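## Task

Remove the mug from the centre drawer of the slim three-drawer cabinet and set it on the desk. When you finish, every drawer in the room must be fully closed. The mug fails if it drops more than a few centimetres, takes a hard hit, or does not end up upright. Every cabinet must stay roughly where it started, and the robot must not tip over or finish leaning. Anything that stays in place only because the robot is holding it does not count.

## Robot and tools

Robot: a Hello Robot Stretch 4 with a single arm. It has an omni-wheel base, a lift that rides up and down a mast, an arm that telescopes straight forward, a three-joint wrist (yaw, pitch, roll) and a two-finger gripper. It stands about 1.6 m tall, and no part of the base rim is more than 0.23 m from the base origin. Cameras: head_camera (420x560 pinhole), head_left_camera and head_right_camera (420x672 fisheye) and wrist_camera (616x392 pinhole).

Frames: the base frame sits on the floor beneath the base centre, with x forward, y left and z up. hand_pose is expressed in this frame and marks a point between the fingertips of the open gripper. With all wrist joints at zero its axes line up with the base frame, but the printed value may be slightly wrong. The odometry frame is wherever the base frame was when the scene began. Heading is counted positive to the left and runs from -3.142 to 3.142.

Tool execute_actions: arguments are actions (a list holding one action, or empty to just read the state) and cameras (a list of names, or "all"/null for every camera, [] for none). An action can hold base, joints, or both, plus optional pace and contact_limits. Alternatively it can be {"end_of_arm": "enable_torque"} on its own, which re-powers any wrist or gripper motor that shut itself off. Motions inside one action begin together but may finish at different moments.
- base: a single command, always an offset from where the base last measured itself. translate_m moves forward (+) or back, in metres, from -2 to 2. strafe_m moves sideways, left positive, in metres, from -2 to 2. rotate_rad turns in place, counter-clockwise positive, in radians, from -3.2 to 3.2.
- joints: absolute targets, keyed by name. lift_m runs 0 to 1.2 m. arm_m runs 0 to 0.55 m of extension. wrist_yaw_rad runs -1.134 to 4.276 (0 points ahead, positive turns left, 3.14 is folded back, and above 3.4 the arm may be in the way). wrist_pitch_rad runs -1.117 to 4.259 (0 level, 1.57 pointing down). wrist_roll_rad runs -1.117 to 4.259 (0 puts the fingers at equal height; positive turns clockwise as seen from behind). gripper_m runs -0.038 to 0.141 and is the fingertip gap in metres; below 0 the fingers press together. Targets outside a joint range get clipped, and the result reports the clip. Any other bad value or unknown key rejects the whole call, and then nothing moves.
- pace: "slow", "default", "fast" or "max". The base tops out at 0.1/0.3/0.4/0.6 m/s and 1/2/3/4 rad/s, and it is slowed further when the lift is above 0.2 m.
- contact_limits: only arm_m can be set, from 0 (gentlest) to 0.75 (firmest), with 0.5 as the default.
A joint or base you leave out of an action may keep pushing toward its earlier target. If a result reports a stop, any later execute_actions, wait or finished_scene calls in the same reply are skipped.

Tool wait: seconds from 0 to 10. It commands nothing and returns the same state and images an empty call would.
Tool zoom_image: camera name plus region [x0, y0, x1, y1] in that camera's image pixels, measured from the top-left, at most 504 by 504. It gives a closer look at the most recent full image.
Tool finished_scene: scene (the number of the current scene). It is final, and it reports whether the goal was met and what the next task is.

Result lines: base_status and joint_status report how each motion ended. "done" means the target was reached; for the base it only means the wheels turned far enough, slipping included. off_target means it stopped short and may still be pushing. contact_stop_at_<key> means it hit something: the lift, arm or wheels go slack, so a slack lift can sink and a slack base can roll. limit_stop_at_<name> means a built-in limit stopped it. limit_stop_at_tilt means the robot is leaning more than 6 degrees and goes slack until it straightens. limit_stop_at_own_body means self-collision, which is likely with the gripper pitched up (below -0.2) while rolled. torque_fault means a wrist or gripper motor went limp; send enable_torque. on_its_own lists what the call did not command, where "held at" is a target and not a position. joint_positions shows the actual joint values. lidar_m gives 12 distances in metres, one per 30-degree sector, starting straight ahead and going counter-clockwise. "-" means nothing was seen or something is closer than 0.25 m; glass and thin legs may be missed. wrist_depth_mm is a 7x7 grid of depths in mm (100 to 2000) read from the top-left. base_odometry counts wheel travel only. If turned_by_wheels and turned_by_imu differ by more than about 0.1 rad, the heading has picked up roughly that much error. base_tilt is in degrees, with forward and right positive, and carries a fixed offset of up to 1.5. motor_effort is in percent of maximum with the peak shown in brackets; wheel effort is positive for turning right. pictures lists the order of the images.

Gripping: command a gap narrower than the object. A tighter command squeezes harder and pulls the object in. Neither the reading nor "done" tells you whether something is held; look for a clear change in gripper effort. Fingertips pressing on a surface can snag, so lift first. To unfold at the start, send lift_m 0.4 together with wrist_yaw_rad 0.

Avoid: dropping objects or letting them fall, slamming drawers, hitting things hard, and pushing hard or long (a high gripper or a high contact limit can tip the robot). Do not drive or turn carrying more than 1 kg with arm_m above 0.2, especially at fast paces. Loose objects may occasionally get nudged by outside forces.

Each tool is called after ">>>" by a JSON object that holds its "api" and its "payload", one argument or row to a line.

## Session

>>> {"api": "execute_actions", "payload": {
  "actions": []
}}

Scene clock: 0.00 s.
base_odometry: x=+0.000 y=+0.000 heading=+0.000 (m, m, rad; odometry frame)
turned_by_wheels: +0.000 (rad since the last result)
turned_by_imu: +0.000 (rad since the last result)
base_tilt: forward=+0.3 right=+0.0 (deg)
lidar_m: 1.99 2.08 2.00 1.45 1.43 1.99 1.93 2.19 1.85 1.34 1.38 2.09
base_status: not commanded
joint_positions: lift_m=+0.131 arm_m=+0.001 wrist_yaw_rad=+3.064 wrist_pitch_rad=+0.010 wrist_roll_rad=+0.011 gripper_m=+0.057
joint_status: not commanded
motor_effort: lift_m=+20 arm_m=-1 wrist_yaw_rad=+2 wrist_pitch_rad=-5 wrist_roll_rad=+0 gripper_m=-1 wheel_0=+0 wheel_1=+0 wheel_2=+0 (%)
hand_pose: x=-0.1090 y=+0.1096 z=+0.3059 quat_wxyz=(+0.039, -0.005, +0.005, +0.999) (m; base frame)
wrist_depth_mm: - 142 - - - - - / - 127 - - - - - / - 127 177 - - - - / 113 139 226 - - - - / 1921 - - - - - - / 1308 1366 211 1430 217 1464 1537 / 866 878 809 155 842 854 931
pictures: head_camera, head_left_camera, head_right_camera, wrist_camera
Images, in order (width x height): head_camera 420x560, head_left_camera 420x672, head_right_camera 420x672, wrist_camera 616x392.

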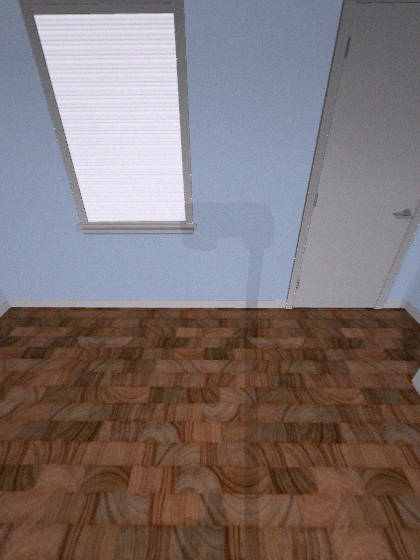

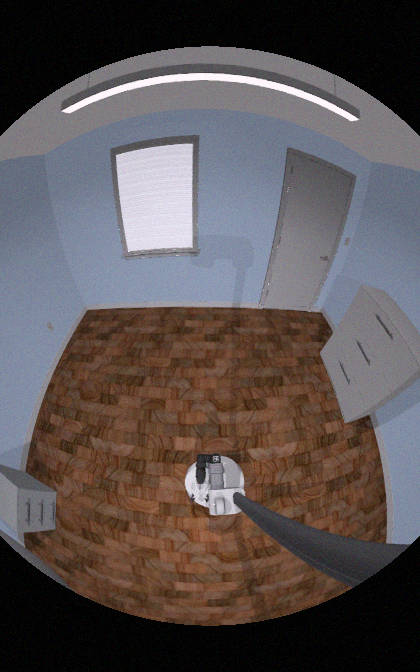

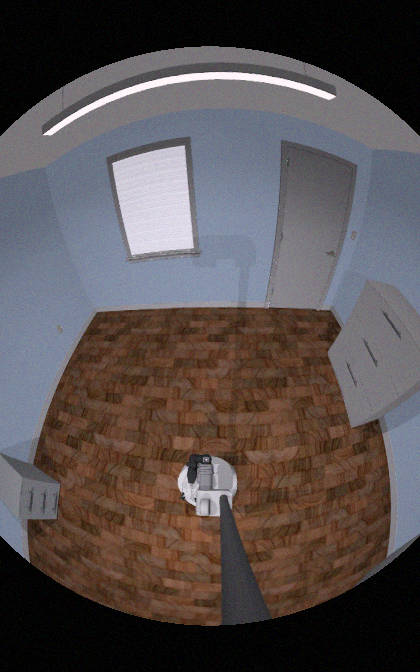

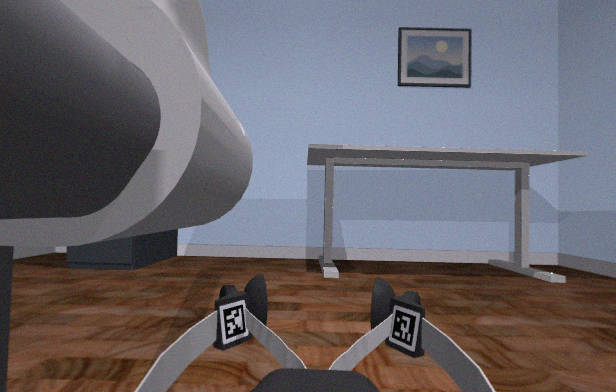

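>>> {"api": "zoom_image", "payload": {
  "camera": "head_left_camera",
  "region": [0, 440, 110, 560]
}}

>>> {"api": "zoom_image", "payload": {
  "camera": "head_left_camera",
  "region": [290, 270, 420, 440]
}}

Region (0, 440, 110, 560) of head_left_camera's 420x672 image, scaled by 4.200, with more detail than that image has; it fills the left 462 columns of this view, and the rest is white.

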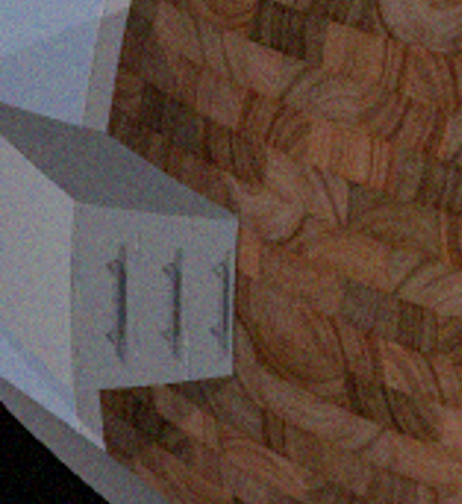

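Region (290, 270, 420, 440) of head_left_camera's 420x672 image, scaled by 2.965, with more detail than that image has; it fills the left 385 columns of this view, and the rest is white.

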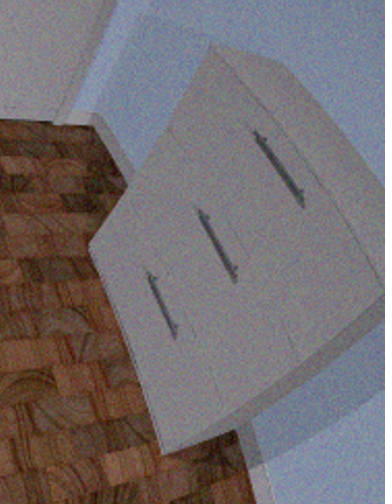

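>>> {"api": "execute_actions", "payload": {
  "actions": [
    {"base": {"rotate_rad": 1.6}, "joints": {"lift_m": 0.35, "wrist_yaw_rad": 0, "gripper_m": 0.07}, "pace": "max"}
  ],
  "cameras": ["head_camera", "head_left_camera", "wrist_camera"]
}}

Scene clock: 8.20 s.
base_odometry: x=+0.000 y=+0.000 heading=+1.600 (m, m, rad; odometry frame)
turned_by_wheels: +1.600 (rad since the last result)
turned_by_imu: +1.571 (rad since the last result)
base_tilt: forward=+0.3 right=+0.1 (deg)
lidar_m: 1.42 1.45 1.96 1.90 2.18 1.85 1.34 1.40 2.07 2.00 2.09 1.97
base_status: done
joint_positions: lift_m=+0.350 arm_m=+0.001 wrist_yaw_rad=+0.000 wrist_pitch_rad=+0.010 wrist_roll_rad=+0.011 gripper_m=+0.070
joint_status: all done
motor_effort: lift_m=+21(24) arm_m=-1(1) wrist_yaw_rad=-1(6) wrist_pitch_rad=-6(6) wrist_roll_rad=+0(0) gripper_m=-1(4) wheel_0=-1(9) wheel_1=-1(10) wheel_2=-1(7) (%)
hand_pose: x=+0.4604 y=-0.0873 z=+0.5251 quat_wxyz=(+1.000, +0.005, +0.005, +0.000) (m; base frame)
wrist_depth_mm: 1921 1863 1808 1756 1708 1661 1708 / 1863 1921 1808 1808 1708 1661 1618 / 1863 1863 1863 1756 1756 1708 1618 / 1921 1863 1863 1756 1708 1708 1618 / 1921 1229 1397 1756 1708 1661 1576 / 1863 1229 211 1708 216 1661 1618 / 1336 1205 1255 157 1366 1308 1464
pictures: head_camera, head_left_camera, wrist_camera
Images, in order (width x height): head_camera 420x560, head_left_camera 420x672, wrist_camera 616x392.

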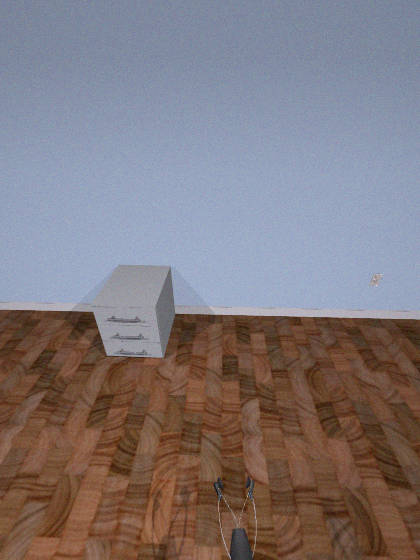

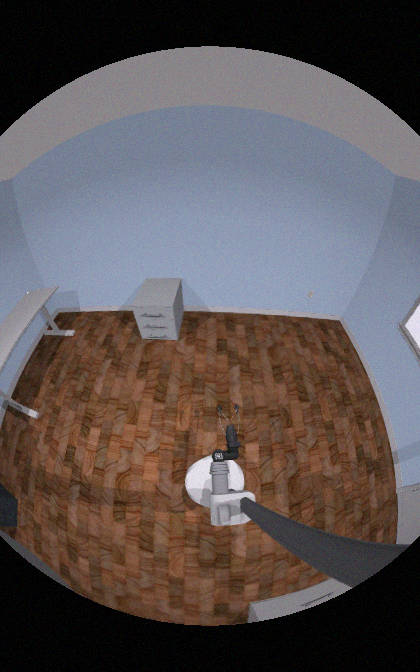

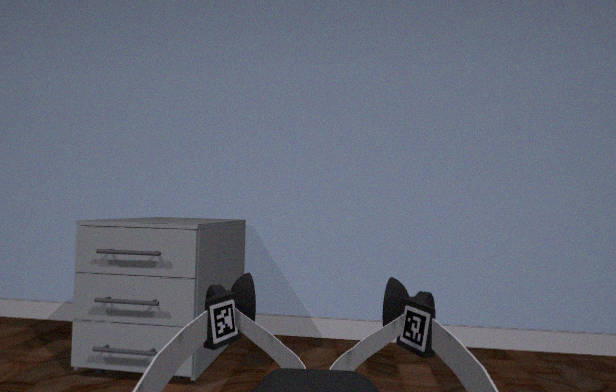

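>>> {"api": "execute_actions", "payload": {
  "actions": [
    {"base": {"rotate_rad": -0.055}, "joints": {"lift_m": 0.25}, "pace": "max"}
  ],
  "cameras": []
}}

>>> {"api": "execute_actions", "payload": {
  "actions": [
    {"base": {"strafe_m": 0.7}, "joints": {"lift_m": 0.12, "arm_m": 0.2}, "pace": "max"}
  ],
  "cameras": ["head_camera", "wrist_camera"]
}}

Scene clock: 26.93 s.
base_odometry: x=+0.000 y=+0.000 heading=+1.545 (m, m, rad; odometry frame)
turned_by_wheels: -0.055 (rad since the last result)
turned_by_imu: -0.054 (rad since the last result)
base_tilt: forward=+0.3 right=+0.1 (deg)
lidar_m: 1.54 1.44 1.99 1.88 2.19 1.85 1.35 1.35 2.12 2.01 2.06 2.03
base_status: done
joint_positions: lift_m=+0.250 arm_m=+0.001 wrist_yaw_rad=+0.000 wrist_pitch_rad=+0.010 wrist_roll_rad=+0.011 gripper_m=+0.070
joint_status: all done
motor_effort: lift_m=+19(17) arm_m=-1(1) wrist_yaw_rad=+1(0) wrist_pitch_rad=-6(7) wrist_roll_rad=+0(0) gripper_m=-3(1) wheel_0=+1(4) wheel_1=+1(4) wheel_2=+1(3) (%)
hand_pose: x=+0.4603 y=-0.0875 z=+0.4253 quat_wxyz=(+1.000, +0.005, +0.005, +0.000) (m; base frame)
wrist_depth_mm: 1863 1863 1808 1808 1756 1708 1708 / 1863 1921 1756 1756 1756 1708 1708 / 1808 1808 1756 1708 1708 1661 1661 / 1808 1229 1756 1756 1708 1618 1708 / 1229 1182 1708 1756 1708 1661 1661 / 1229 1229 210 1756 217 1661 1661 / 1098 1060 1098 157 1098 1118 1205
pictures: none
No camera images: the call's "cameras" was empty. Leave "cameras" out to get every camera's image.

Scene clock: 29.53 s.
base_odometry: x=-0.700 y=+0.018 heading=+1.545 (m, m, rad; odometry frame)
turned_by_wheels: +0.000 (rad since the last result)
turned_by_imu: -0.001 (rad since the last result)
base_tilt: forward=+0.3 right=+0.1 (deg)
lidar_m: 1.33 1.74 1.22 1.19 1.56 1.86 1.76 1.67 1.89 2.71 2.76 1.99
base_status: done
joint_positions: lift_m=+0.120 arm_m=+0.199 wrist_yaw_rad=+0.000 wrist_pitch_rad=+0.010 wrist_roll_rad=+0.011 gripper_m=+0.070
joint_status: all done
motor_effort: lift_m=+19(18) arm_m=+6(6) wrist_yaw_rad=+1(1) wrist_pitch_rad=-5(6) wrist_roll_rad=+0(0) gripper_m=-4(3) wheel_0=-1(12) wheel_1=-1(12) wheel_2=+1(7) (%)
hand_pose: x=+0.6583 y=-0.0874 z=+0.2953 quat_wxyz=(+1.000, +0.005, +0.005, +0.000) (m; base frame)
wrist_depth_mm: 1618 1618 1618 1576 1537 1537 1537 / 1618 1618 1576 1576 1618 1499 1499 / 1661 1537 1661 1576 1537 1537 1464 / 1618 1537 1537 976 976 1464 1537 / 1618 1576 1576 960 976 1499 1499 / 1255 1281 211 960 217 1366 1397 / 809 768 778 157 788 798 878
pictures: head_camera, wrist_camera
Images, in order (width x height): head_camera 420x560, wrist_camera 616x392.

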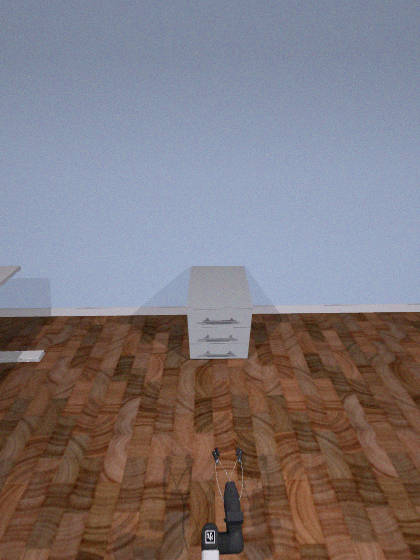

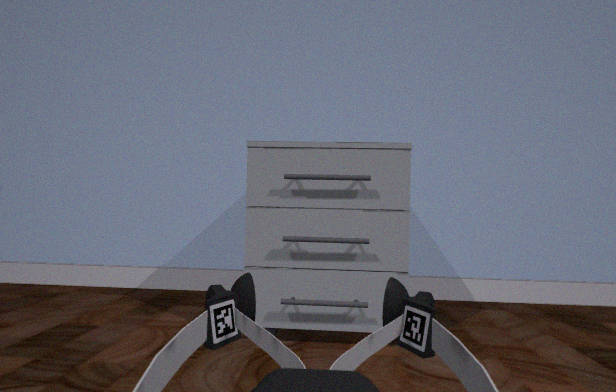

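>>> {"api": "execute_actions", "payload": {
  "actions": [
    {"base": {"translate_m": 0.42}, "joints": {"lift_m": 0.1, "arm_m": 0.43, "wrist_roll_rad": 1.57, "gripper_m": 0.06}, "pace": "max"}
  ],
  "cameras": ["head_camera", "wrist_camera"]
}}

Scene clock: 37.47 s.
base_odometry: x=-0.689 y=+0.438 heading=+1.545 (m, m, rad; odometry frame)
turned_by_wheels: +0.000 (rad since the last result)
turned_by_imu: -0.001 (rad since the last result)
base_tilt: forward=+0.3 right=+0.1 (deg)
lidar_m: 0.91 1.57 1.24 1.18 1.83 1.81 2.18 2.02 2.47 2.71 2.15 0.99
base_status: done
joint_positions: lift_m=+0.100 arm_m=+0.429 wrist_yaw_rad=+0.000 wrist_pitch_rad=+0.010 wrist_roll_rad=+1.570 gripper_m=+0.060
joint_status: all done
motor_effort: lift_m=+18(18) arm_m=+6(8) wrist_yaw_rad=+1(2) wrist_pitch_rad=-6(6) wrist_roll_rad=+1(4) gripper_m=-3(1) wheel_0=-2(9) wheel_1=-1(7) wheel_2=+0(14) (%)
hand_pose: x=+0.8884 y=-0.0874 z=+0.2754 quat_wxyz=(+0.707, +0.707, +0.004, -0.004) (m; base frame)
wrist_depth_mm: 904 315 315 314 312 525 397 / 319 315 315 312 310 307 306 / 320 317 314 310 310 307 307 / 317 315 314 312 309 309 306 / 319 315 315 312 309 306 307 / 315 315 209 309 215 306 307 / 317 282 314 155 310 306 304
pictures: head_camera, wrist_camera
Images, in order (width x height): head_camera 420x560, wrist_camera 616x392.

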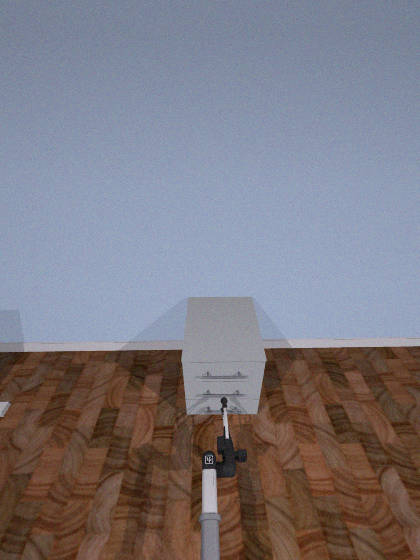

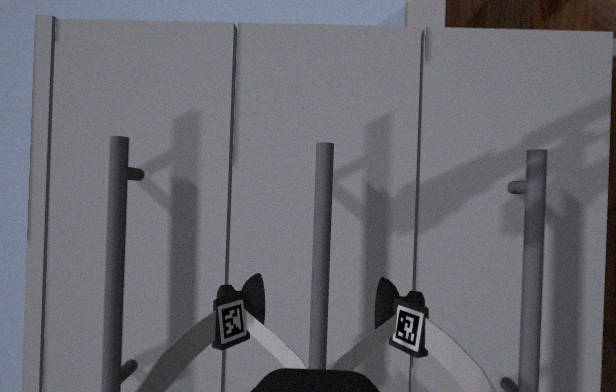

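>>> {"api": "execute_actions", "payload": {
  "actions": [
    {"base": {"rotate_rad": -0.02}, "joints": {"arm_m": 0.492, "gripper_m": 0.035}, "contact_limits": {"arm_m": 0.15}}
  ],
  "cameras": ["wrist_camera"]
}}

>>> {"api": "execute_actions", "payload": {
  "actions": [
    {"joints": {"gripper_m": -0.02}}
  ],
  "cameras": ["wrist_camera"]
}}

Scene clock: 44.87 s.
base_odometry: x=-0.689 y=+0.438 heading=+1.525 (m, m, rad; odometry frame)
turned_by_wheels: -0.020 (rad since the last result)
turned_by_imu: -0.020 (rad since the last result)
base_tilt: forward=+0.2 right=+0.1 (deg)
lidar_m: 0.92 1.55 1.25 1.18 1.24 1.83 2.20 2.01 2.42 2.70 2.19 0.99
base_status: done
joint_positions: lift_m=+0.100 arm_m=+0.491 wrist_yaw_rad=+0.000 wrist_pitch_rad=+0.010 wrist_roll_rad=+1.570 gripper_m=+0.035
joint_status: all done
motor_effort: lift_m=+18(18) arm_m=+6(6) wrist_yaw_rad=+3(3) wrist_pitch_rad=-6(6) wrist_roll_rad=+1(1) gripper_m=-3(2) wheel_0=+1(4) wheel_1=+2(4) wheel_2=+1(5) (%)
contact_limits: arm_m 0.15
hand_pose: x=+0.9503 y=-0.0874 z=+0.2754 quat_wxyz=(+0.707, +0.707, +0.004, -0.004) (m; base frame)
wrist_depth_mm: 260 258 256 255 253 251 251 / 259 257 256 253 252 250 248 / 257 257 254 253 252 252 249 / 257 254 254 252 250 249 248 / 256 254 252 253 250 249 248 / 255 254 253 249 209 248 246 / 253 253 251 185 248 246 245
pictures: wrist_camera
Images, in order (width x height): wrist_camera 616x392.

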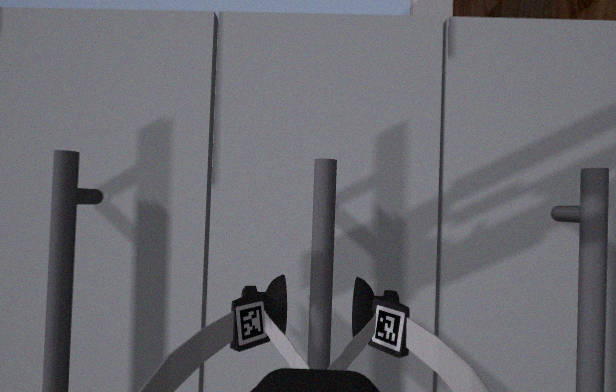

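Scene clock: 46.17 s.
base_odometry: x=-0.689 y=+0.438 heading=+1.525 (m, m, rad; odometry frame)
turned_by_wheels: +0.000 (rad since the last result)
turned_by_imu: +0.000 (rad since the last result)
base_tilt: forward=+0.3 right=+0.0 (deg)
lidar_m: 0.92 1.56 1.24 1.15 1.21 1.81 2.19 2.01 2.41 2.71 2.24 0.99
base_status: not commanded
joint_positions: lift_m=+0.100 arm_m=+0.491 wrist_yaw_rad=+0.001 wrist_pitch_rad=+0.011 wrist_roll_rad=+1.570 gripper_m=-0.020
joint_status: all done
motor_effort: lift_m=+18(19) arm_m=+4(6) wrist_yaw_rad=-2(3) wrist_pitch_rad=-8(8) wrist_roll_rad=+1(1) gripper_m=-15(13) wheel_0=+1(1) wheel_1=+2(1) wheel_2=+1(1) (%)
hand_pose: x=+0.9507 y=-0.0871 z=+0.2752 quat_wxyz=(+0.707, +0.707, +0.004, -0.003) (m; base frame)
wrist_depth_mm: 259 257 256 251 249 251 249 / 258 257 252 249 247 250 248 / 257 256 248 249 247 249 247 / 257 256 249 248 246 250 248 / 255 255 248 246 245 248 247 / 255 253 248 205 244 247 246 / 254 253 246 209 242 247 246
pictures: wrist_camera
Images, in order (width x height): wrist_camera 616x392.

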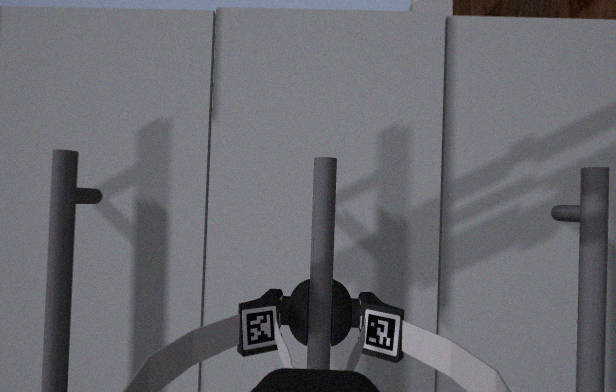

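>>> {"api": "execute_actions", "payload": {
  "actions": [
    {"joints": {"arm_m": 0.2}, "contact_limits": {"arm_m": 0.25}}
  ],
  "cameras": ["head_camera", "wrist_camera"]
}}

>>> {"api": "zoom_image", "payload": {
  "camera": "head_camera",
  "region": [150, 340, 300, 490]
}}

Scene clock: 49.90 s.
base_odometry: x=-0.689 y=+0.438 heading=+1.525 (m, m, rad; odometry frame)
turned_by_wheels: +0.000 (rad since the last result)
turned_by_imu: -0.001 (rad since the last result)
base_tilt: forward=+0.3 right=+0.0 (deg)
lidar_m: 0.63 1.56 1.23 1.18 1.24 1.82 2.19 1.98 2.42 2.70 2.21 0.69
base_status: not commanded
joint_positions: lift_m=+0.100 arm_m=+0.201 wrist_yaw_rad=-0.001 wrist_pitch_rad=+0.011 wrist_roll_rad=+1.570 gripper_m=-0.020
joint_status: all done
motor_effort: lift_m=+18(18) arm_m=-6(10) wrist_yaw_rad=+3(5) wrist_pitch_rad=-9(9) wrist_roll_rad=+0(0) gripper_m=-14(17) wheel_0=+1(1) wheel_1=+1(2) wheel_2=+1(3) (%)
contact_limits: arm_m 0.25
hand_pose: x=+0.6603 y=-0.0877 z=+0.2751 quat_wxyz=(+0.707, +0.707, +0.004, -0.004) (m; base frame)
wrist_depth_mm: 1160 1160 1138 251 248 647 439 / 1138 1138 250 247 248 634 436 / 1138 1138 249 246 246 539 433 / 1138 1138 248 247 246 539 427 / 1138 1118 247 246 243 535 424 / 1118 1118 247 207 243 535 421 / 1118 1118 244 207 241 496 418
pictures: head_camera, wrist_camera
Images, in order (width x height): head_camera 420x560, wrist_camera 616x392.

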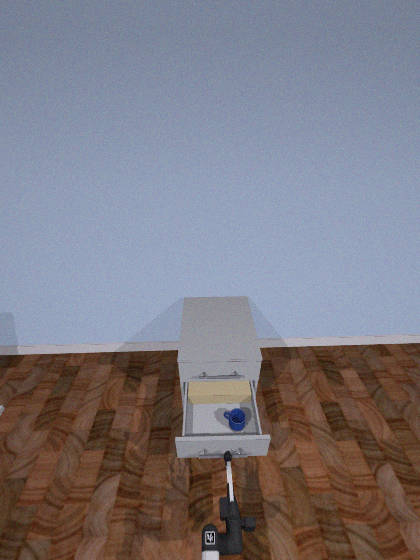

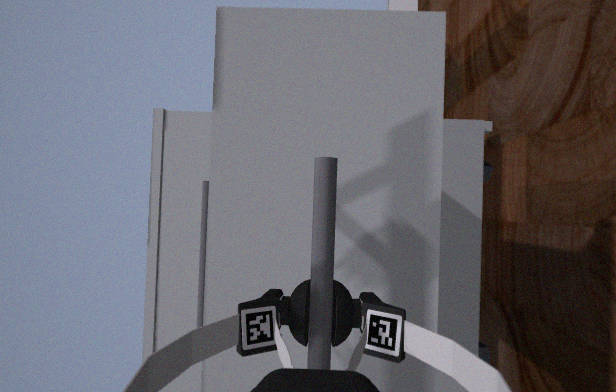

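Region (150, 340, 300, 490) of head_camera's 420x560 image, scaled by 3.360, with more detail than that image has.

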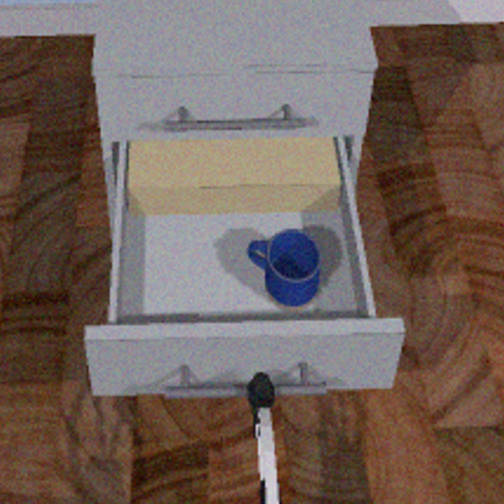

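>>> {"api": "execute_actions", "payload": {
  "actions": [
    {"joints": {"gripper_m": 0.035}}
  ],
  "cameras": []
}}

>>> {"api": "execute_actions", "payload": {
  "actions": [
    {"joints": {"arm_m": 0.15, "gripper_m": 0.06}, "pace": "max"}
  ],
  "cameras": ["wrist_camera"]
}}

Scene clock: 64.30 s.
base_odometry: x=-0.689 y=+0.438 heading=+1.525 (m, m, rad; odometry frame)
turned_by_wheels: +0.000 (rad since the last result)
turned_by_imu: -0.001 (rad since the last result)
base_tilt: forward=+0.3 right=+0.0 (deg)
lidar_m: 0.63 1.55 1.24 1.17 1.21 1.83 2.20 2.02 2.43 2.69 2.19 0.70
base_status: not commanded
joint_positions: lift_m=+0.100 arm_m=+0.201 wrist_yaw_rad=+0.000 wrist_pitch_rad=+0.011 wrist_roll_rad=+1.570 gripper_m=+0.035
joint_status: all done
motor_effort: lift_m=+18(18) arm_m=-6(6) wrist_yaw_rad=+2(3) wrist_pitch_rad=-7(9) wrist_roll_rad=+0(0) gripper_m=-2(12) wheel_0=+1(1) wheel_1=+1(1) wheel_2=+1(1) (%)
hand_pose: x=+0.6604 y=-0.0875 z=+0.2753 quat_wxyz=(+0.707, +0.707, +0.004, -0.004) (m; base frame)
wrist_depth_mm: 1182 1160 1160 258 256 654 442 / 1160 1138 259 258 254 647 436 / 1118 1138 258 256 255 535 430 / 1118 1118 257 256 254 539 430 / 1118 1098 257 254 253 539 427 / 1118 1118 255 254 209 535 424 / 1118 1118 255 187 252 530 415
pictures: none
No camera images: the call's "cameras" was empty. Leave "cameras" out to get every camera's image.

Scene clock: 65.30 s.
base_odometry: x=-0.689 y=+0.438 heading=+1.525 (m, m, rad; odometry frame)
turned_by_wheels: +0.000 (rad since the last result)
turned_by_imu: +0.000 (rad since the last result)
base_tilt: forward=+0.3 right=+0.1 (deg)
lidar_m: 0.63 1.57 1.24 1.17 1.25 1.84 2.20 2.00 2.43 2.70 2.20 0.71
base_status: not commanded
joint_positions: lift_m=+0.100 arm_m=+0.151 wrist_yaw_rad=+0.000 wrist_pitch_rad=+0.010 wrist_roll_rad=+1.570 gripper_m=+0.060
joint_status: all done
motor_effort: lift_m=+18(18) arm_m=-6(6) wrist_yaw_rad=+1(1) wrist_pitch_rad=-6(7) wrist_roll_rad=+0(0) gripper_m=-2(5) wheel_0=+1(0) wheel_1=+1(1) wheel_2=+1(1) (%)
hand_pose: x=+0.6104 y=-0.0875 z=+0.2753 quat_wxyz=(+0.707, +0.707, +0.004, -0.004) (m; base frame)
wrist_depth_mm: 1205 1182 1160 1182 1138 661 439 / 1229 1182 1182 307 307 640 439 / 1205 1182 597 307 306 591 433 / 1205 1182 564 306 306 585 433 / 1205 1205 564 307 303 585 427 / 1205 1160 211 304 215 585 424 / 1160 1138 304 155 300 525 418
pictures: wrist_camera
Images, in order (width x height): wrist_camera 616x392.

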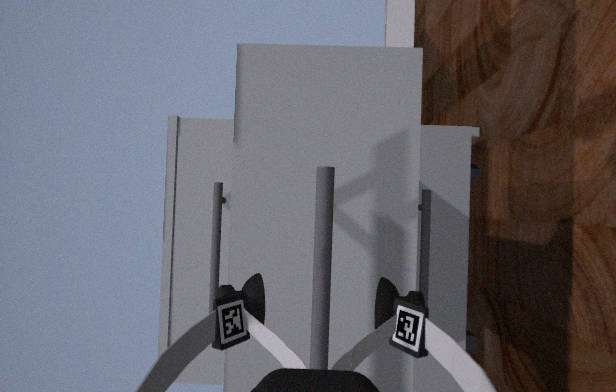

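>>> {"api": "execute_actions", "payload": {
  "actions": [
    {"base": {"strafe_m": -0.058}, "joints": {"lift_m": 0.54, "wrist_pitch_rad": 1.57, "wrist_roll_rad": 2.0, "gripper_m": 0.115}, "pace": "max"}
  ],
  "cameras": ["head_camera"]
}}

>>> {"api": "zoom_image", "payload": {
  "camera": "head_camera",
  "region": [150, 360, 290, 500]
}}

Scene clock: 69.77 s.
base_odometry: x=-0.631 y=+0.435 heading=+1.525 (m, m, rad; odometry frame)
turned_by_wheels: +0.000 (rad since the last result)
turned_by_imu: +0.000 (rad since the last result)
base_tilt: forward=+0.3 right=+0.1 (deg)
lidar_m: 0.64 0.70 1.32 1.22 1.32 1.90 2.19 2.01 2.44 2.63 2.19 0.70
base_status: done
joint_positions: lift_m=+0.540 arm_m=+0.151 wrist_yaw_rad=+0.000 wrist_pitch_rad=+1.570 wrist_roll_rad=+2.000 gripper_m=+0.115
joint_status: all done
motor_effort: lift_m=+22(24) arm_m=-6(6) wrist_yaw_rad=+2(2) wrist_pitch_rad=+1(3) wrist_roll_rad=+1(7) gripper_m=+0(3) wheel_0=+1(11) wheel_1=+0(11) wheel_2=+1(2) (%)
hand_pose: x=+0.3221 y=-0.0874 z=+0.4296 quat_wxyz=(+0.382, +0.595, +0.382, -0.595) (m; base frame)
wrist_depth_mm: 683 683 676 661 661 654 647 / 676 668 661 661 654 647 436 / 676 668 668 661 661 436 430 / 683 668 668 654 654 433 427 / 668 661 661 654 640 430 424 / 668 654 216 640 647 427 424 / 654 654 647 147 640 433 424
pictures: head_camera
Images, in order (width x height): head_camera 420x560.

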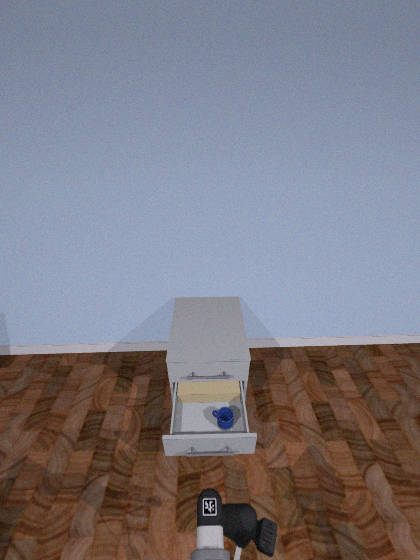

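Region (150, 360, 290, 500) of head_camera's 420x560 image, scaled by 3.600, with more detail than that image has.

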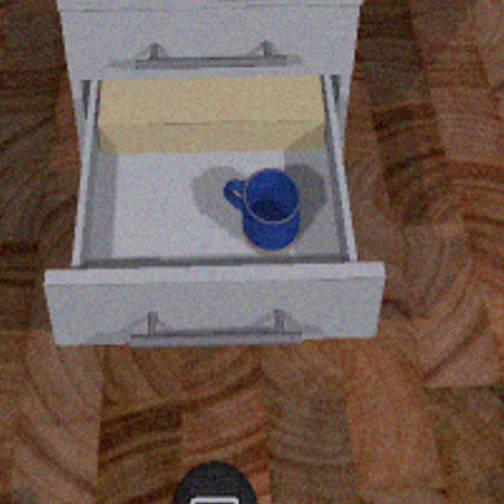

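>>> {"api": "execute_actions", "payload": {
  "actions": [
    {"base": {"translate_m": 0.19}, "joints": {"lift_m": 0.52, "arm_m": 0.46}, "pace": "fast", "contact_limits": {"arm_m": 0.15}}
  ],
  "cameras": ["head_camera", "wrist_camera"]
}}

Scene clock: 76.03 s.
base_odometry: x=-0.622 y=+0.625 heading=+1.525 (m, m, rad; odometry frame)
turned_by_wheels: +0.000 (rad since the last result)
turned_by_imu: -0.001 (rad since the last result)
base_tilt: forward=+0.3 right=+0.1 (deg)
lidar_m: 0.46 0.51 1.32 1.24 1.31 2.00 2.38 2.12 2.78 2.63 1.92 0.48
base_status: done
joint_positions: lift_m=+0.520 arm_m=+0.459 wrist_yaw_rad=+0.000 wrist_pitch_rad=+1.570 wrist_roll_rad=+2.000 gripper_m=+0.115
joint_status: all done
motor_effort: lift_m=+17(16) arm_m=+6(8) wrist_yaw_rad=+0(2) wrist_pitch_rad=+3(1) wrist_roll_rad=+1(1) gripper_m=-1(2) wheel_0=+0(4) wheel_1=-2(6) wheel_2=+0(9) (%)
contact_limits: arm_m 0.15
hand_pose: x=+0.6302 y=-0.0874 z=+0.4099 quat_wxyz=(+0.382, +0.595, +0.382, -0.595) (m; base frame)
wrist_depth_mm: 668 654 654 647 640 627 634 / 654 661 647 640 634 634 627 / 647 661 647 640 330 634 627 / 654 647 418 418 413 621 621 / 246 342 415 404 407 322 603 / 230 343 216 402 407 276 609 / 212 265 349 148 404 277 609
pictures: head_camera, wrist_camera
Images, in order (width x height): head_camera 420x560, wrist_camera 616x392.

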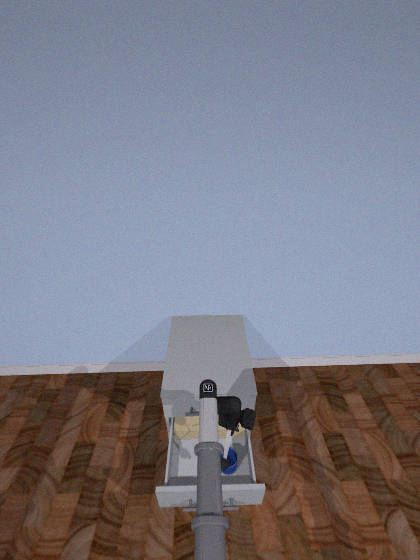

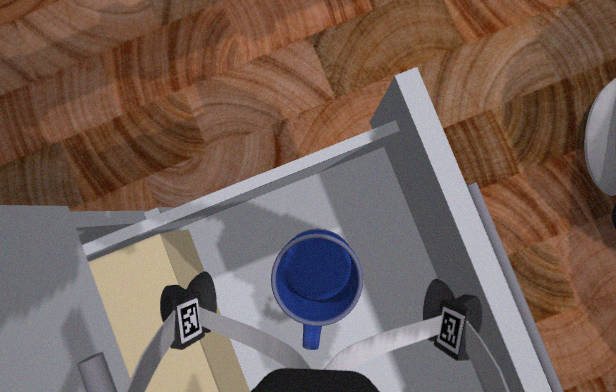

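>>> {"api": "execute_actions", "payload": {
  "actions": [
    {"base": {"strafe_m": 0.008}, "joints": {"lift_m": 0.45, "arm_m": 0.467, "gripper_m": 0.11}, "pace": "fast"}
  ],
  "cameras": ["wrist_camera"]
}}

Scene clock: 88.27 s.
base_odometry: x=-0.630 y=+0.625 heading=+1.525 (m, m, rad; odometry frame)
turned_by_wheels: +0.000 (rad since the last result)
turned_by_imu: -0.001 (rad since the last result)
base_tilt: forward=+0.4 right=+0.1 (deg)
lidar_m: 0.44 0.51 1.31 1.23 1.25 2.00 2.37 2.14 2.78 2.63 1.91 0.48
base_status: done
joint_positions: lift_m=+0.450 arm_m=+0.466 wrist_yaw_rad=+0.000 wrist_pitch_rad=+1.570 wrist_roll_rad=+2.000 gripper_m=+0.110
joint_status: all done
motor_effort: lift_m=+17(20) arm_m=+6(6) wrist_yaw_rad=+1(0) wrist_pitch_rad=+1(1) wrist_roll_rad=+1(1) gripper_m=-1(0) wheel_0=-2(8) wheel_1=+1(7) wheel_2=+0(2) (%)
hand_pose: x=+0.6371 y=-0.0874 z=+0.3399 quat_wxyz=(+0.382, +0.595, +0.382, -0.595) (m; base frame)
wrist_depth_mm: 585 580 580 580 569 564 564 / 585 574 574 574 274 229 554 / 580 580 569 315 329 223 549 / 580 364 345 343 340 232 549 / 274 277 345 334 340 266 544 / 273 271 211 307 327 253 212 / 206 270 332 151 334 289 227
pictures: wrist_camera
Images, in order (width x height): wrist_camera 616x392.

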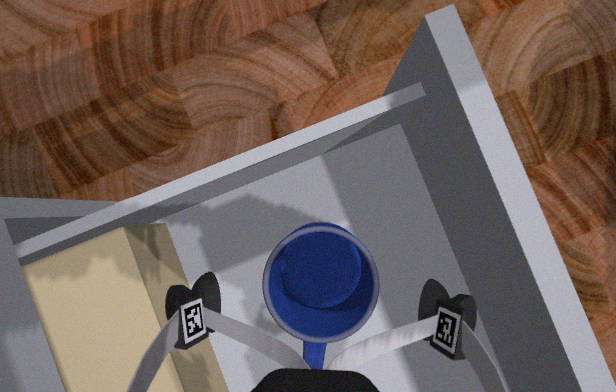

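>>> {"api": "zoom_image", "payload": {
  "camera": "wrist_camera",
  "region": [150, 200, 500, 392]
}}

Region (150, 200, 500, 392) of wrist_camera's 616x392 image, scaled by 1.440; it fills the top 276 rows of this view, and the rest is white.

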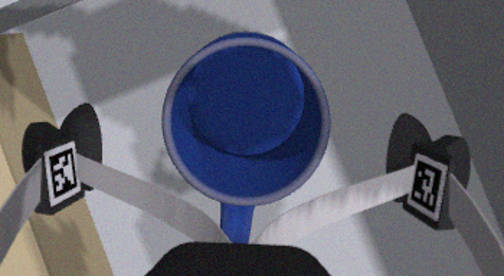

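>>> {"api": "execute_actions", "payload": {
  "actions": [
    {"base": {"strafe_m": -0.007}, "joints": {"lift_m": 0.402, "arm_m": 0.463, "gripper_m": 0.1}}
  ],
  "cameras": ["wrist_camera"]
}}

Scene clock: 104.93 s.
base_odometry: x=-0.623 y=+0.625 heading=+1.525 (m, m, rad; odometry frame)
turned_by_wheels: +0.000 (rad since the last result)
turned_by_imu: -0.001 (rad since the last result)
base_tilt: forward=+0.3 right=+0.1 (deg)
lidar_m: 0.45 0.50 1.33 1.25 1.29 2.02 2.38 2.16 2.79 2.64 1.91 0.51
base_status: done
joint_positions: lift_m=+0.402 arm_m=+0.464 wrist_yaw_rad=+0.000 wrist_pitch_rad=+1.570 wrist_roll_rad=+2.000 gripper_m=+0.100
joint_status: all done
motor_effort: lift_m=+17(17) arm_m=-6(6) wrist_yaw_rad=+1(1) wrist_pitch_rad=+2(2) wrist_roll_rad=+1(1) gripper_m=+0(1) wheel_0=+0(3) wheel_1=+0(6) wheel_2=-1(4) (%)
hand_pose: x=+0.6352 y=-0.0874 z=+0.2919 quat_wxyz=(+0.382, +0.595, +0.382, -0.595) (m; base frame)
wrist_depth_mm: 539 535 530 525 517 166 512 / 535 530 525 521 247 179 508 / 535 530 525 248 293 200 163 / 525 258 297 297 294 226 167 / 224 274 298 287 291 262 181 / 224 245 209 285 249 264 198 / 224 222 296 150 287 283 222
pictures: wrist_camera
Images, in order (width x height): wrist_camera 616x392.

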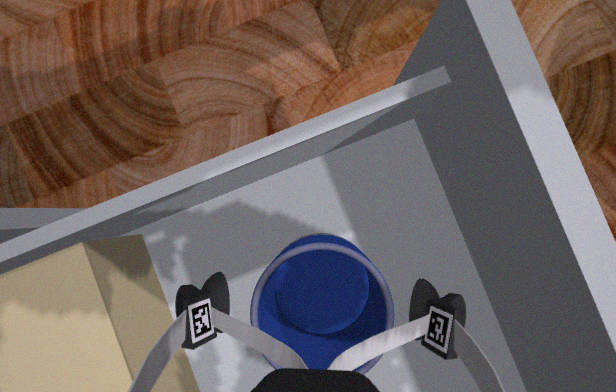

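>>> {"api": "execute_actions", "payload": {
  "actions": [
    {"joints": {"lift_m": 0.39, "gripper_m": 0.025}, "pace": "fast"}
  ],
  "cameras": ["wrist_camera"]
}}

Scene clock: 111.90 s.
base_odometry: x=-0.623 y=+0.625 heading=+1.525 (m, m, rad; odometry frame)
turned_by_wheels: +0.000 (rad since the last result)
turned_by_imu: -0.001 (rad since the last result)
base_tilt: forward=+0.3 right=+0.1 (deg)
lidar_m: 0.46 0.51 1.32 1.24 1.30 2.01 2.39 2.12 2.78 2.63 1.94 0.49
base_status: not commanded
joint_positions: lift_m=+0.390 arm_m=+0.464 wrist_yaw_rad=+0.000 wrist_pitch_rad=+1.570 wrist_roll_rad=+2.000 gripper_m=+0.025
joint_status: all done
motor_effort: lift_m=+18(17) arm_m=-6(6) wrist_yaw_rad=+1(1) wrist_pitch_rad=+1(0) wrist_roll_rad=+1(1) gripper_m=-17(19) wheel_0=+0(0) wheel_1=-1(1) wheel_2=+0(0) (%)
hand_pose: x=+0.6352 y=-0.0874 z=+0.2799 quat_wxyz=(+0.382, +0.595, +0.382, -0.595) (m; base frame)
wrist_depth_mm: 530 521 517 508 500 161 496 / 521 521 508 508 222 178 151 / 517 512 512 235 282 198 152 / 508 224 286 282 281 224 164 / 212 277 285 258 279 259 180 / 212 239 190 258 204 271 198 / 210 209 278 223 196 168 211
pictures: wrist_camera
Images, in order (width x height): wrist_camera 616x392.

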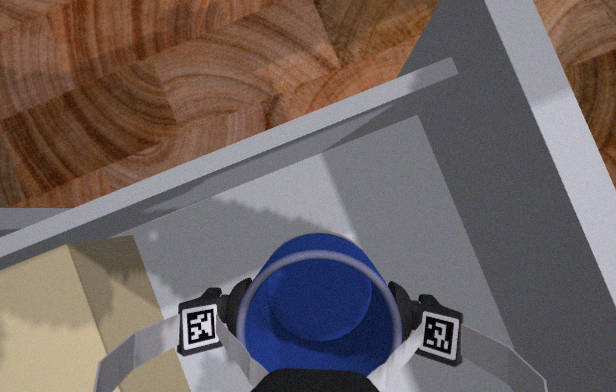

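>>> {"api": "execute_actions", "payload": {
  "actions": [
    {"joints": {"lift_m": 0.57}, "pace": "fast"}
  ],
  "cameras": ["head_left_camera", "wrist_camera"]
}}

Scene clock: 120.20 s.
base_odometry: x=-0.623 y=+0.625 heading=+1.525 (m, m, rad; odometry frame)
turned_by_wheels: +0.000 (rad since the last result)
turned_by_imu: -0.001 (rad since the last result)
base_tilt: forward=+0.3 right=+0.1 (deg)
lidar_m: 0.45 0.50 1.34 1.26 1.30 2.04 2.38 2.14 2.80 2.63 1.91 0.49
base_status: not commanded
joint_positions: lift_m=+0.570 arm_m=+0.464 wrist_yaw_rad=+0.000 wrist_pitch_rad=+1.570 wrist_roll_rad=+2.000 gripper_m=+0.025
joint_status: all done
motor_effort: lift_m=+23(26) arm_m=-6(6) wrist_yaw_rad=+1(0) wrist_pitch_rad=+1(2) wrist_roll_rad=+1(1) gripper_m=-19(18) wheel_0=+0(0) wheel_1=+0(1) wheel_2=+0(1) (%)
hand_pose: x=+0.6352 y=-0.0874 z=+0.4595 quat_wxyz=(+0.382, +0.595, +0.382, -0.595) (m; base frame)
wrist_depth_mm: 707 715 707 699 691 683 683 / 715 699 691 683 683 676 676 / 707 691 699 683 389 676 661 / 699 691 466 466 459 661 668 / 240 382 466 256 459 397 654 / 224 293 191 257 205 351 661 / 208 246 384 222 196 168 647
pictures: head_left_camera, wrist_camera
Images, in order (width x height): head_left_camera 420x672, wrist_camera 616x392.

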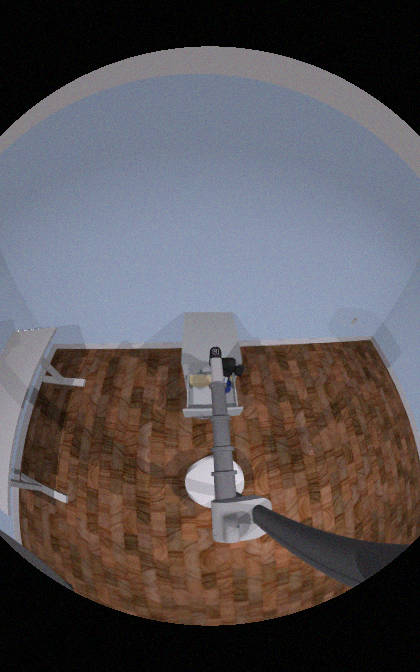

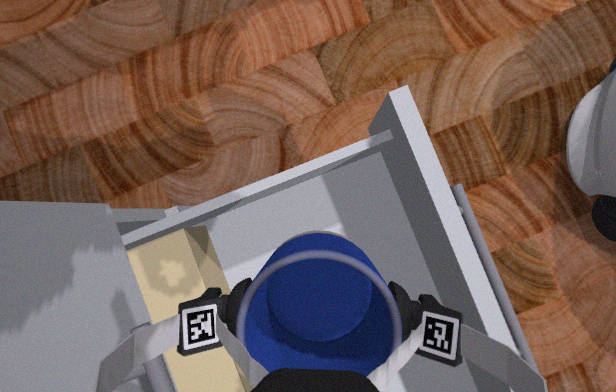

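>>> {"api": "execute_actions", "payload": {
  "actions": [
    {"base": {"rotate_rad": 1.57}, "joints": {"arm_m": 0.4, "lift_m": 0.62}}
  ],
  "cameras": ["head_camera", "wrist_camera"]
}}

Scene clock: 139.07 s.
base_odometry: x=-0.623 y=+0.625 heading=+3.095 (m, m, rad; odometry frame)
turned_by_wheels: +1.570 (rad since the last result)
turned_by_imu: +1.542 (rad since the last result)
base_tilt: forward=+0.3 right=+0.1 (deg)
lidar_m: 1.24 1.31 2.01 2.39 2.14 2.77 2.68 1.93 0.53 0.46 0.50 1.31
base_status: done
joint_positions: lift_m=+0.620 arm_m=+0.401 wrist_yaw_rad=+0.000 wrist_pitch_rad=+1.570 wrist_roll_rad=+2.000 gripper_m=+0.025
joint_status: all done
motor_effort: lift_m=+23(25) arm_m=-6(6) wrist_yaw_rad=+0(0) wrist_pitch_rad=+2(5) wrist_roll_rad=+1(1) gripper_m=-19(21) wheel_0=+0(9) wheel_1=-1(7) wheel_2=+0(3) (%)
hand_pose: x=+0.5724 y=-0.0874 z=+0.5095 quat_wxyz=(+0.382, +0.595, +0.382, -0.595) (m; base frame)
wrist_depth_mm: 768 759 750 750 732 732 732 / 759 750 741 741 732 732 699 / 759 741 732 741 732 732 559 / 759 750 750 741 723 715 564 / 750 741 732 256 732 723 699 / 741 741 190 256 204 715 707 / 741 732 723 223 197 169 707
pictures: head_camera, wrist_camera
Images, in order (width x height): head_camera 420x560, wrist_camera 616x392.

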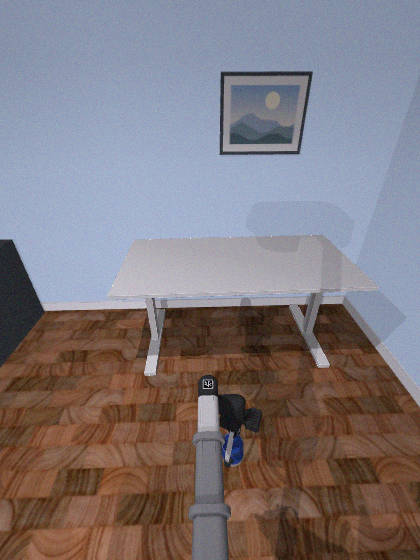

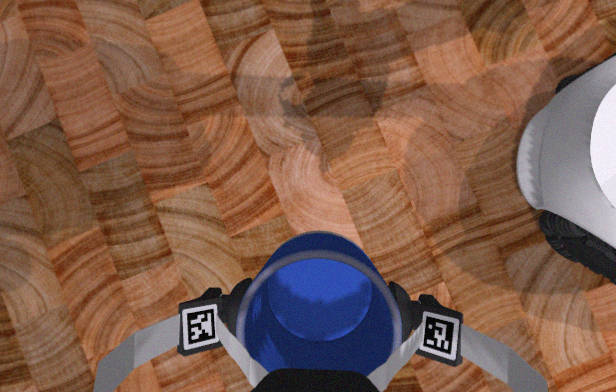

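>>> {"api": "execute_actions", "payload": {
  "actions": [
    {"base": {"translate_m": 0.72}, "joints": {"lift_m": 0.97, "wrist_roll_rad": 1.57}, "pace": "max"}
  ],
  "cameras": ["head_camera", "wrist_camera"]
}}

Scene clock: 150.57 s.
base_odometry: x=-1.343 y=+0.659 heading=+3.095 (m, m, rad; odometry frame)
turned_by_wheels: +0.000 (rad since the last result)
turned_by_imu: -0.001 (rad since the last result)
base_tilt: forward=+0.3 right=+0.1 (deg)
lidar_m: 0.52 0.56 1.63 2.41 2.48 2.72 3.46 0.73 0.77 1.29 0.81 0.56
base_status: done
joint_positions: lift_m=+0.970 arm_m=+0.401 wrist_yaw_rad=+0.000 wrist_pitch_rad=+1.570 wrist_roll_rad=+1.570 gripper_m=+0.025
joint_status: all done
motor_effort: lift_m=+22(25) arm_m=-6(6) wrist_yaw_rad=+1(0) wrist_pitch_rad=+1(0) wrist_roll_rad=-1(5) gripper_m=-18(18) wheel_0=-1(6) wheel_1=+0(6) wheel_2=-1(7) (%)
hand_pose: x=+0.5722 y=-0.0874 z=+0.8595 quat_wxyz=(+0.500, +0.500, +0.500, -0.500) (m; base frame)
wrist_depth_mm: 377 373 370 370 1078 1078 1078 / 373 373 368 364 1078 1060 1060 / 370 368 366 359 1098 1078 1078 / 370 368 366 359 1078 1078 1060 / 368 364 364 256 1078 891 842 / 366 364 190 257 204 854 831 / 366 359 355 223 196 168 831
pictures: head_camera, wrist_camera
Images, in order (width x height): head_camera 420x560, wrist_camera 616x392.

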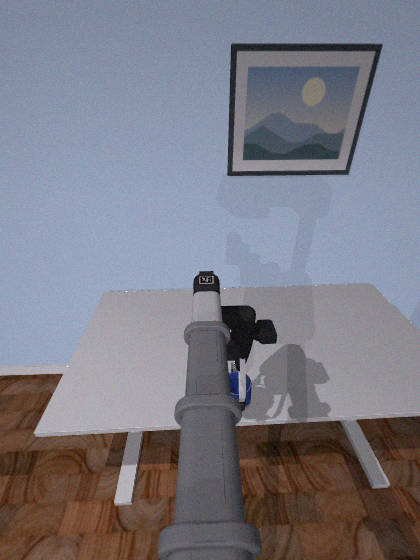

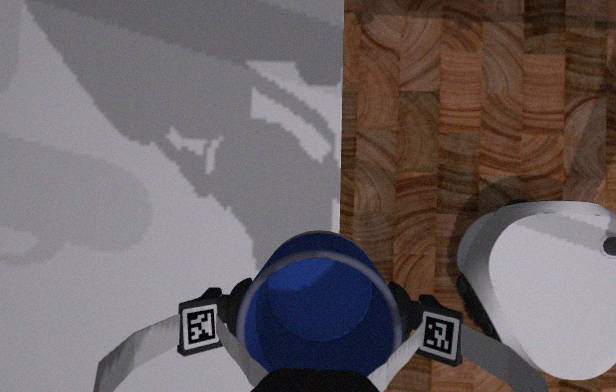

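>>> {"api": "execute_actions", "payload": {
  "actions": [
    {"base": {"strafe_m": 0.2}, "joints": {"lift_m": 0.9, "arm_m": 0.55}, "pace": "fast"}
  ],
  "cameras": ["wrist_camera"]
}}

Scene clock: 156.33 s.
base_odometry: x=-1.352 y=+0.459 heading=+3.094 (m, m, rad; odometry frame)
turned_by_wheels: +0.000 (rad since the last result)
turned_by_imu: -0.001 (rad since the last result)
base_tilt: forward=+0.4 right=+0.1 (deg)
lidar_m: 0.51 0.55 1.43 2.21 2.28 2.43 3.44 0.97 0.85 1.50 0.79 0.57
base_status: done
joint_positions: lift_m=+0.900 arm_m=+0.549 wrist_yaw_rad=+0.000 wrist_pitch_rad=+1.570 wrist_roll_rad=+1.570 gripper_m=+0.025
joint_status: all done
motor_effort: lift_m=+18(21) arm_m=+6(6) wrist_yaw_rad=+0(2) wrist_pitch_rad=+2(0) wrist_roll_rad=+0(1) gripper_m=-20(20) wheel_0=-1(8) wheel_1=-2(8) wheel_2=+0(2) (%)
hand_pose: x=+0.7201 y=-0.0874 z=+0.7898 quat_wxyz=(+0.500, +0.500, +0.500, -0.500) (m; base frame)
wrist_depth_mm: 304 300 298 296 291 290 1008 / 303 298 296 293 293 289 1008 / 298 298 296 291 290 287 1008 / 298 294 294 291 287 286 931 / 297 294 291 257 286 285 778 / 296 291 191 257 204 282 768 / 294 289 289 223 197 168 820
pictures: wrist_camera
Images, in order (width x height): wrist_camera 616x392.

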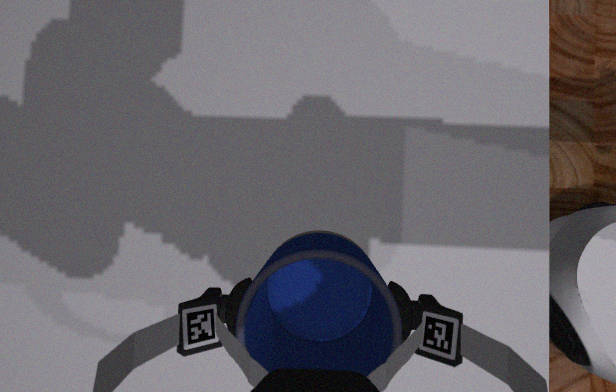

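>>> {"api": "execute_actions", "payload": {
  "actions": [
    {"joints": {"lift_m": 0.891, "gripper_m": 0.105}}
  ],
  "cameras": ["wrist_camera"]
}}

Scene clock: 159.93 s.
base_odometry: x=-1.352 y=+0.459 heading=+3.094 (m, m, rad; odometry frame)
turned_by_wheels: +0.000 (rad since the last result)
turned_by_imu: +0.000 (rad since the last result)
base_tilt: forward=+0.3 right=+0.1 (deg)
lidar_m: 0.50 0.54 1.43 2.19 2.29 2.43 3.45 0.98 0.84 1.50 0.80 0.55
base_status: not commanded
joint_positions: lift_m=+0.891 arm_m=+0.549 wrist_yaw_rad=+0.000 wrist_pitch_rad=+1.570 wrist_roll_rad=+1.570 gripper_m=+0.105
joint_status: all done
motor_effort: lift_m=+18(17) arm_m=+6(6) wrist_yaw_rad=+0(0) wrist_pitch_rad=+0(0) wrist_roll_rad=+0(0) gripper_m=-3(16) wheel_0=-1(1) wheel_1=-2(2) wheel_2=+0(0) (%)
hand_pose: x=+0.7201 y=-0.0874 z=+0.7809 quat_wxyz=(+0.500, +0.500, +0.500, -0.500) (m; base frame)
wrist_depth_mm: 294 293 290 286 285 281 991 / 294 290 287 286 282 279 991 / 293 287 286 283 281 278 991 / 290 287 286 282 278 277 946 / 289 286 283 271 278 276 759 / 286 283 196 272 218 274 778 / 285 282 279 150 273 272 809
pictures: wrist_camera
Images, in order (width x height): wrist_camera 616x392.

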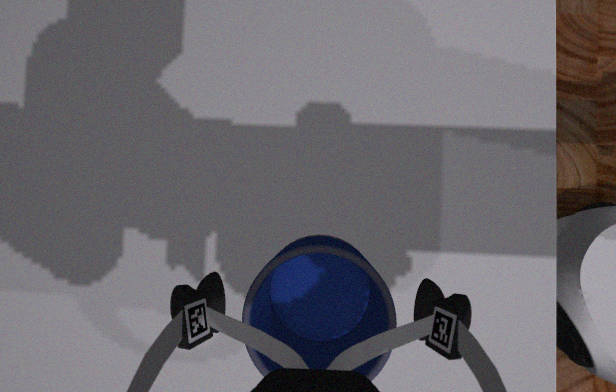

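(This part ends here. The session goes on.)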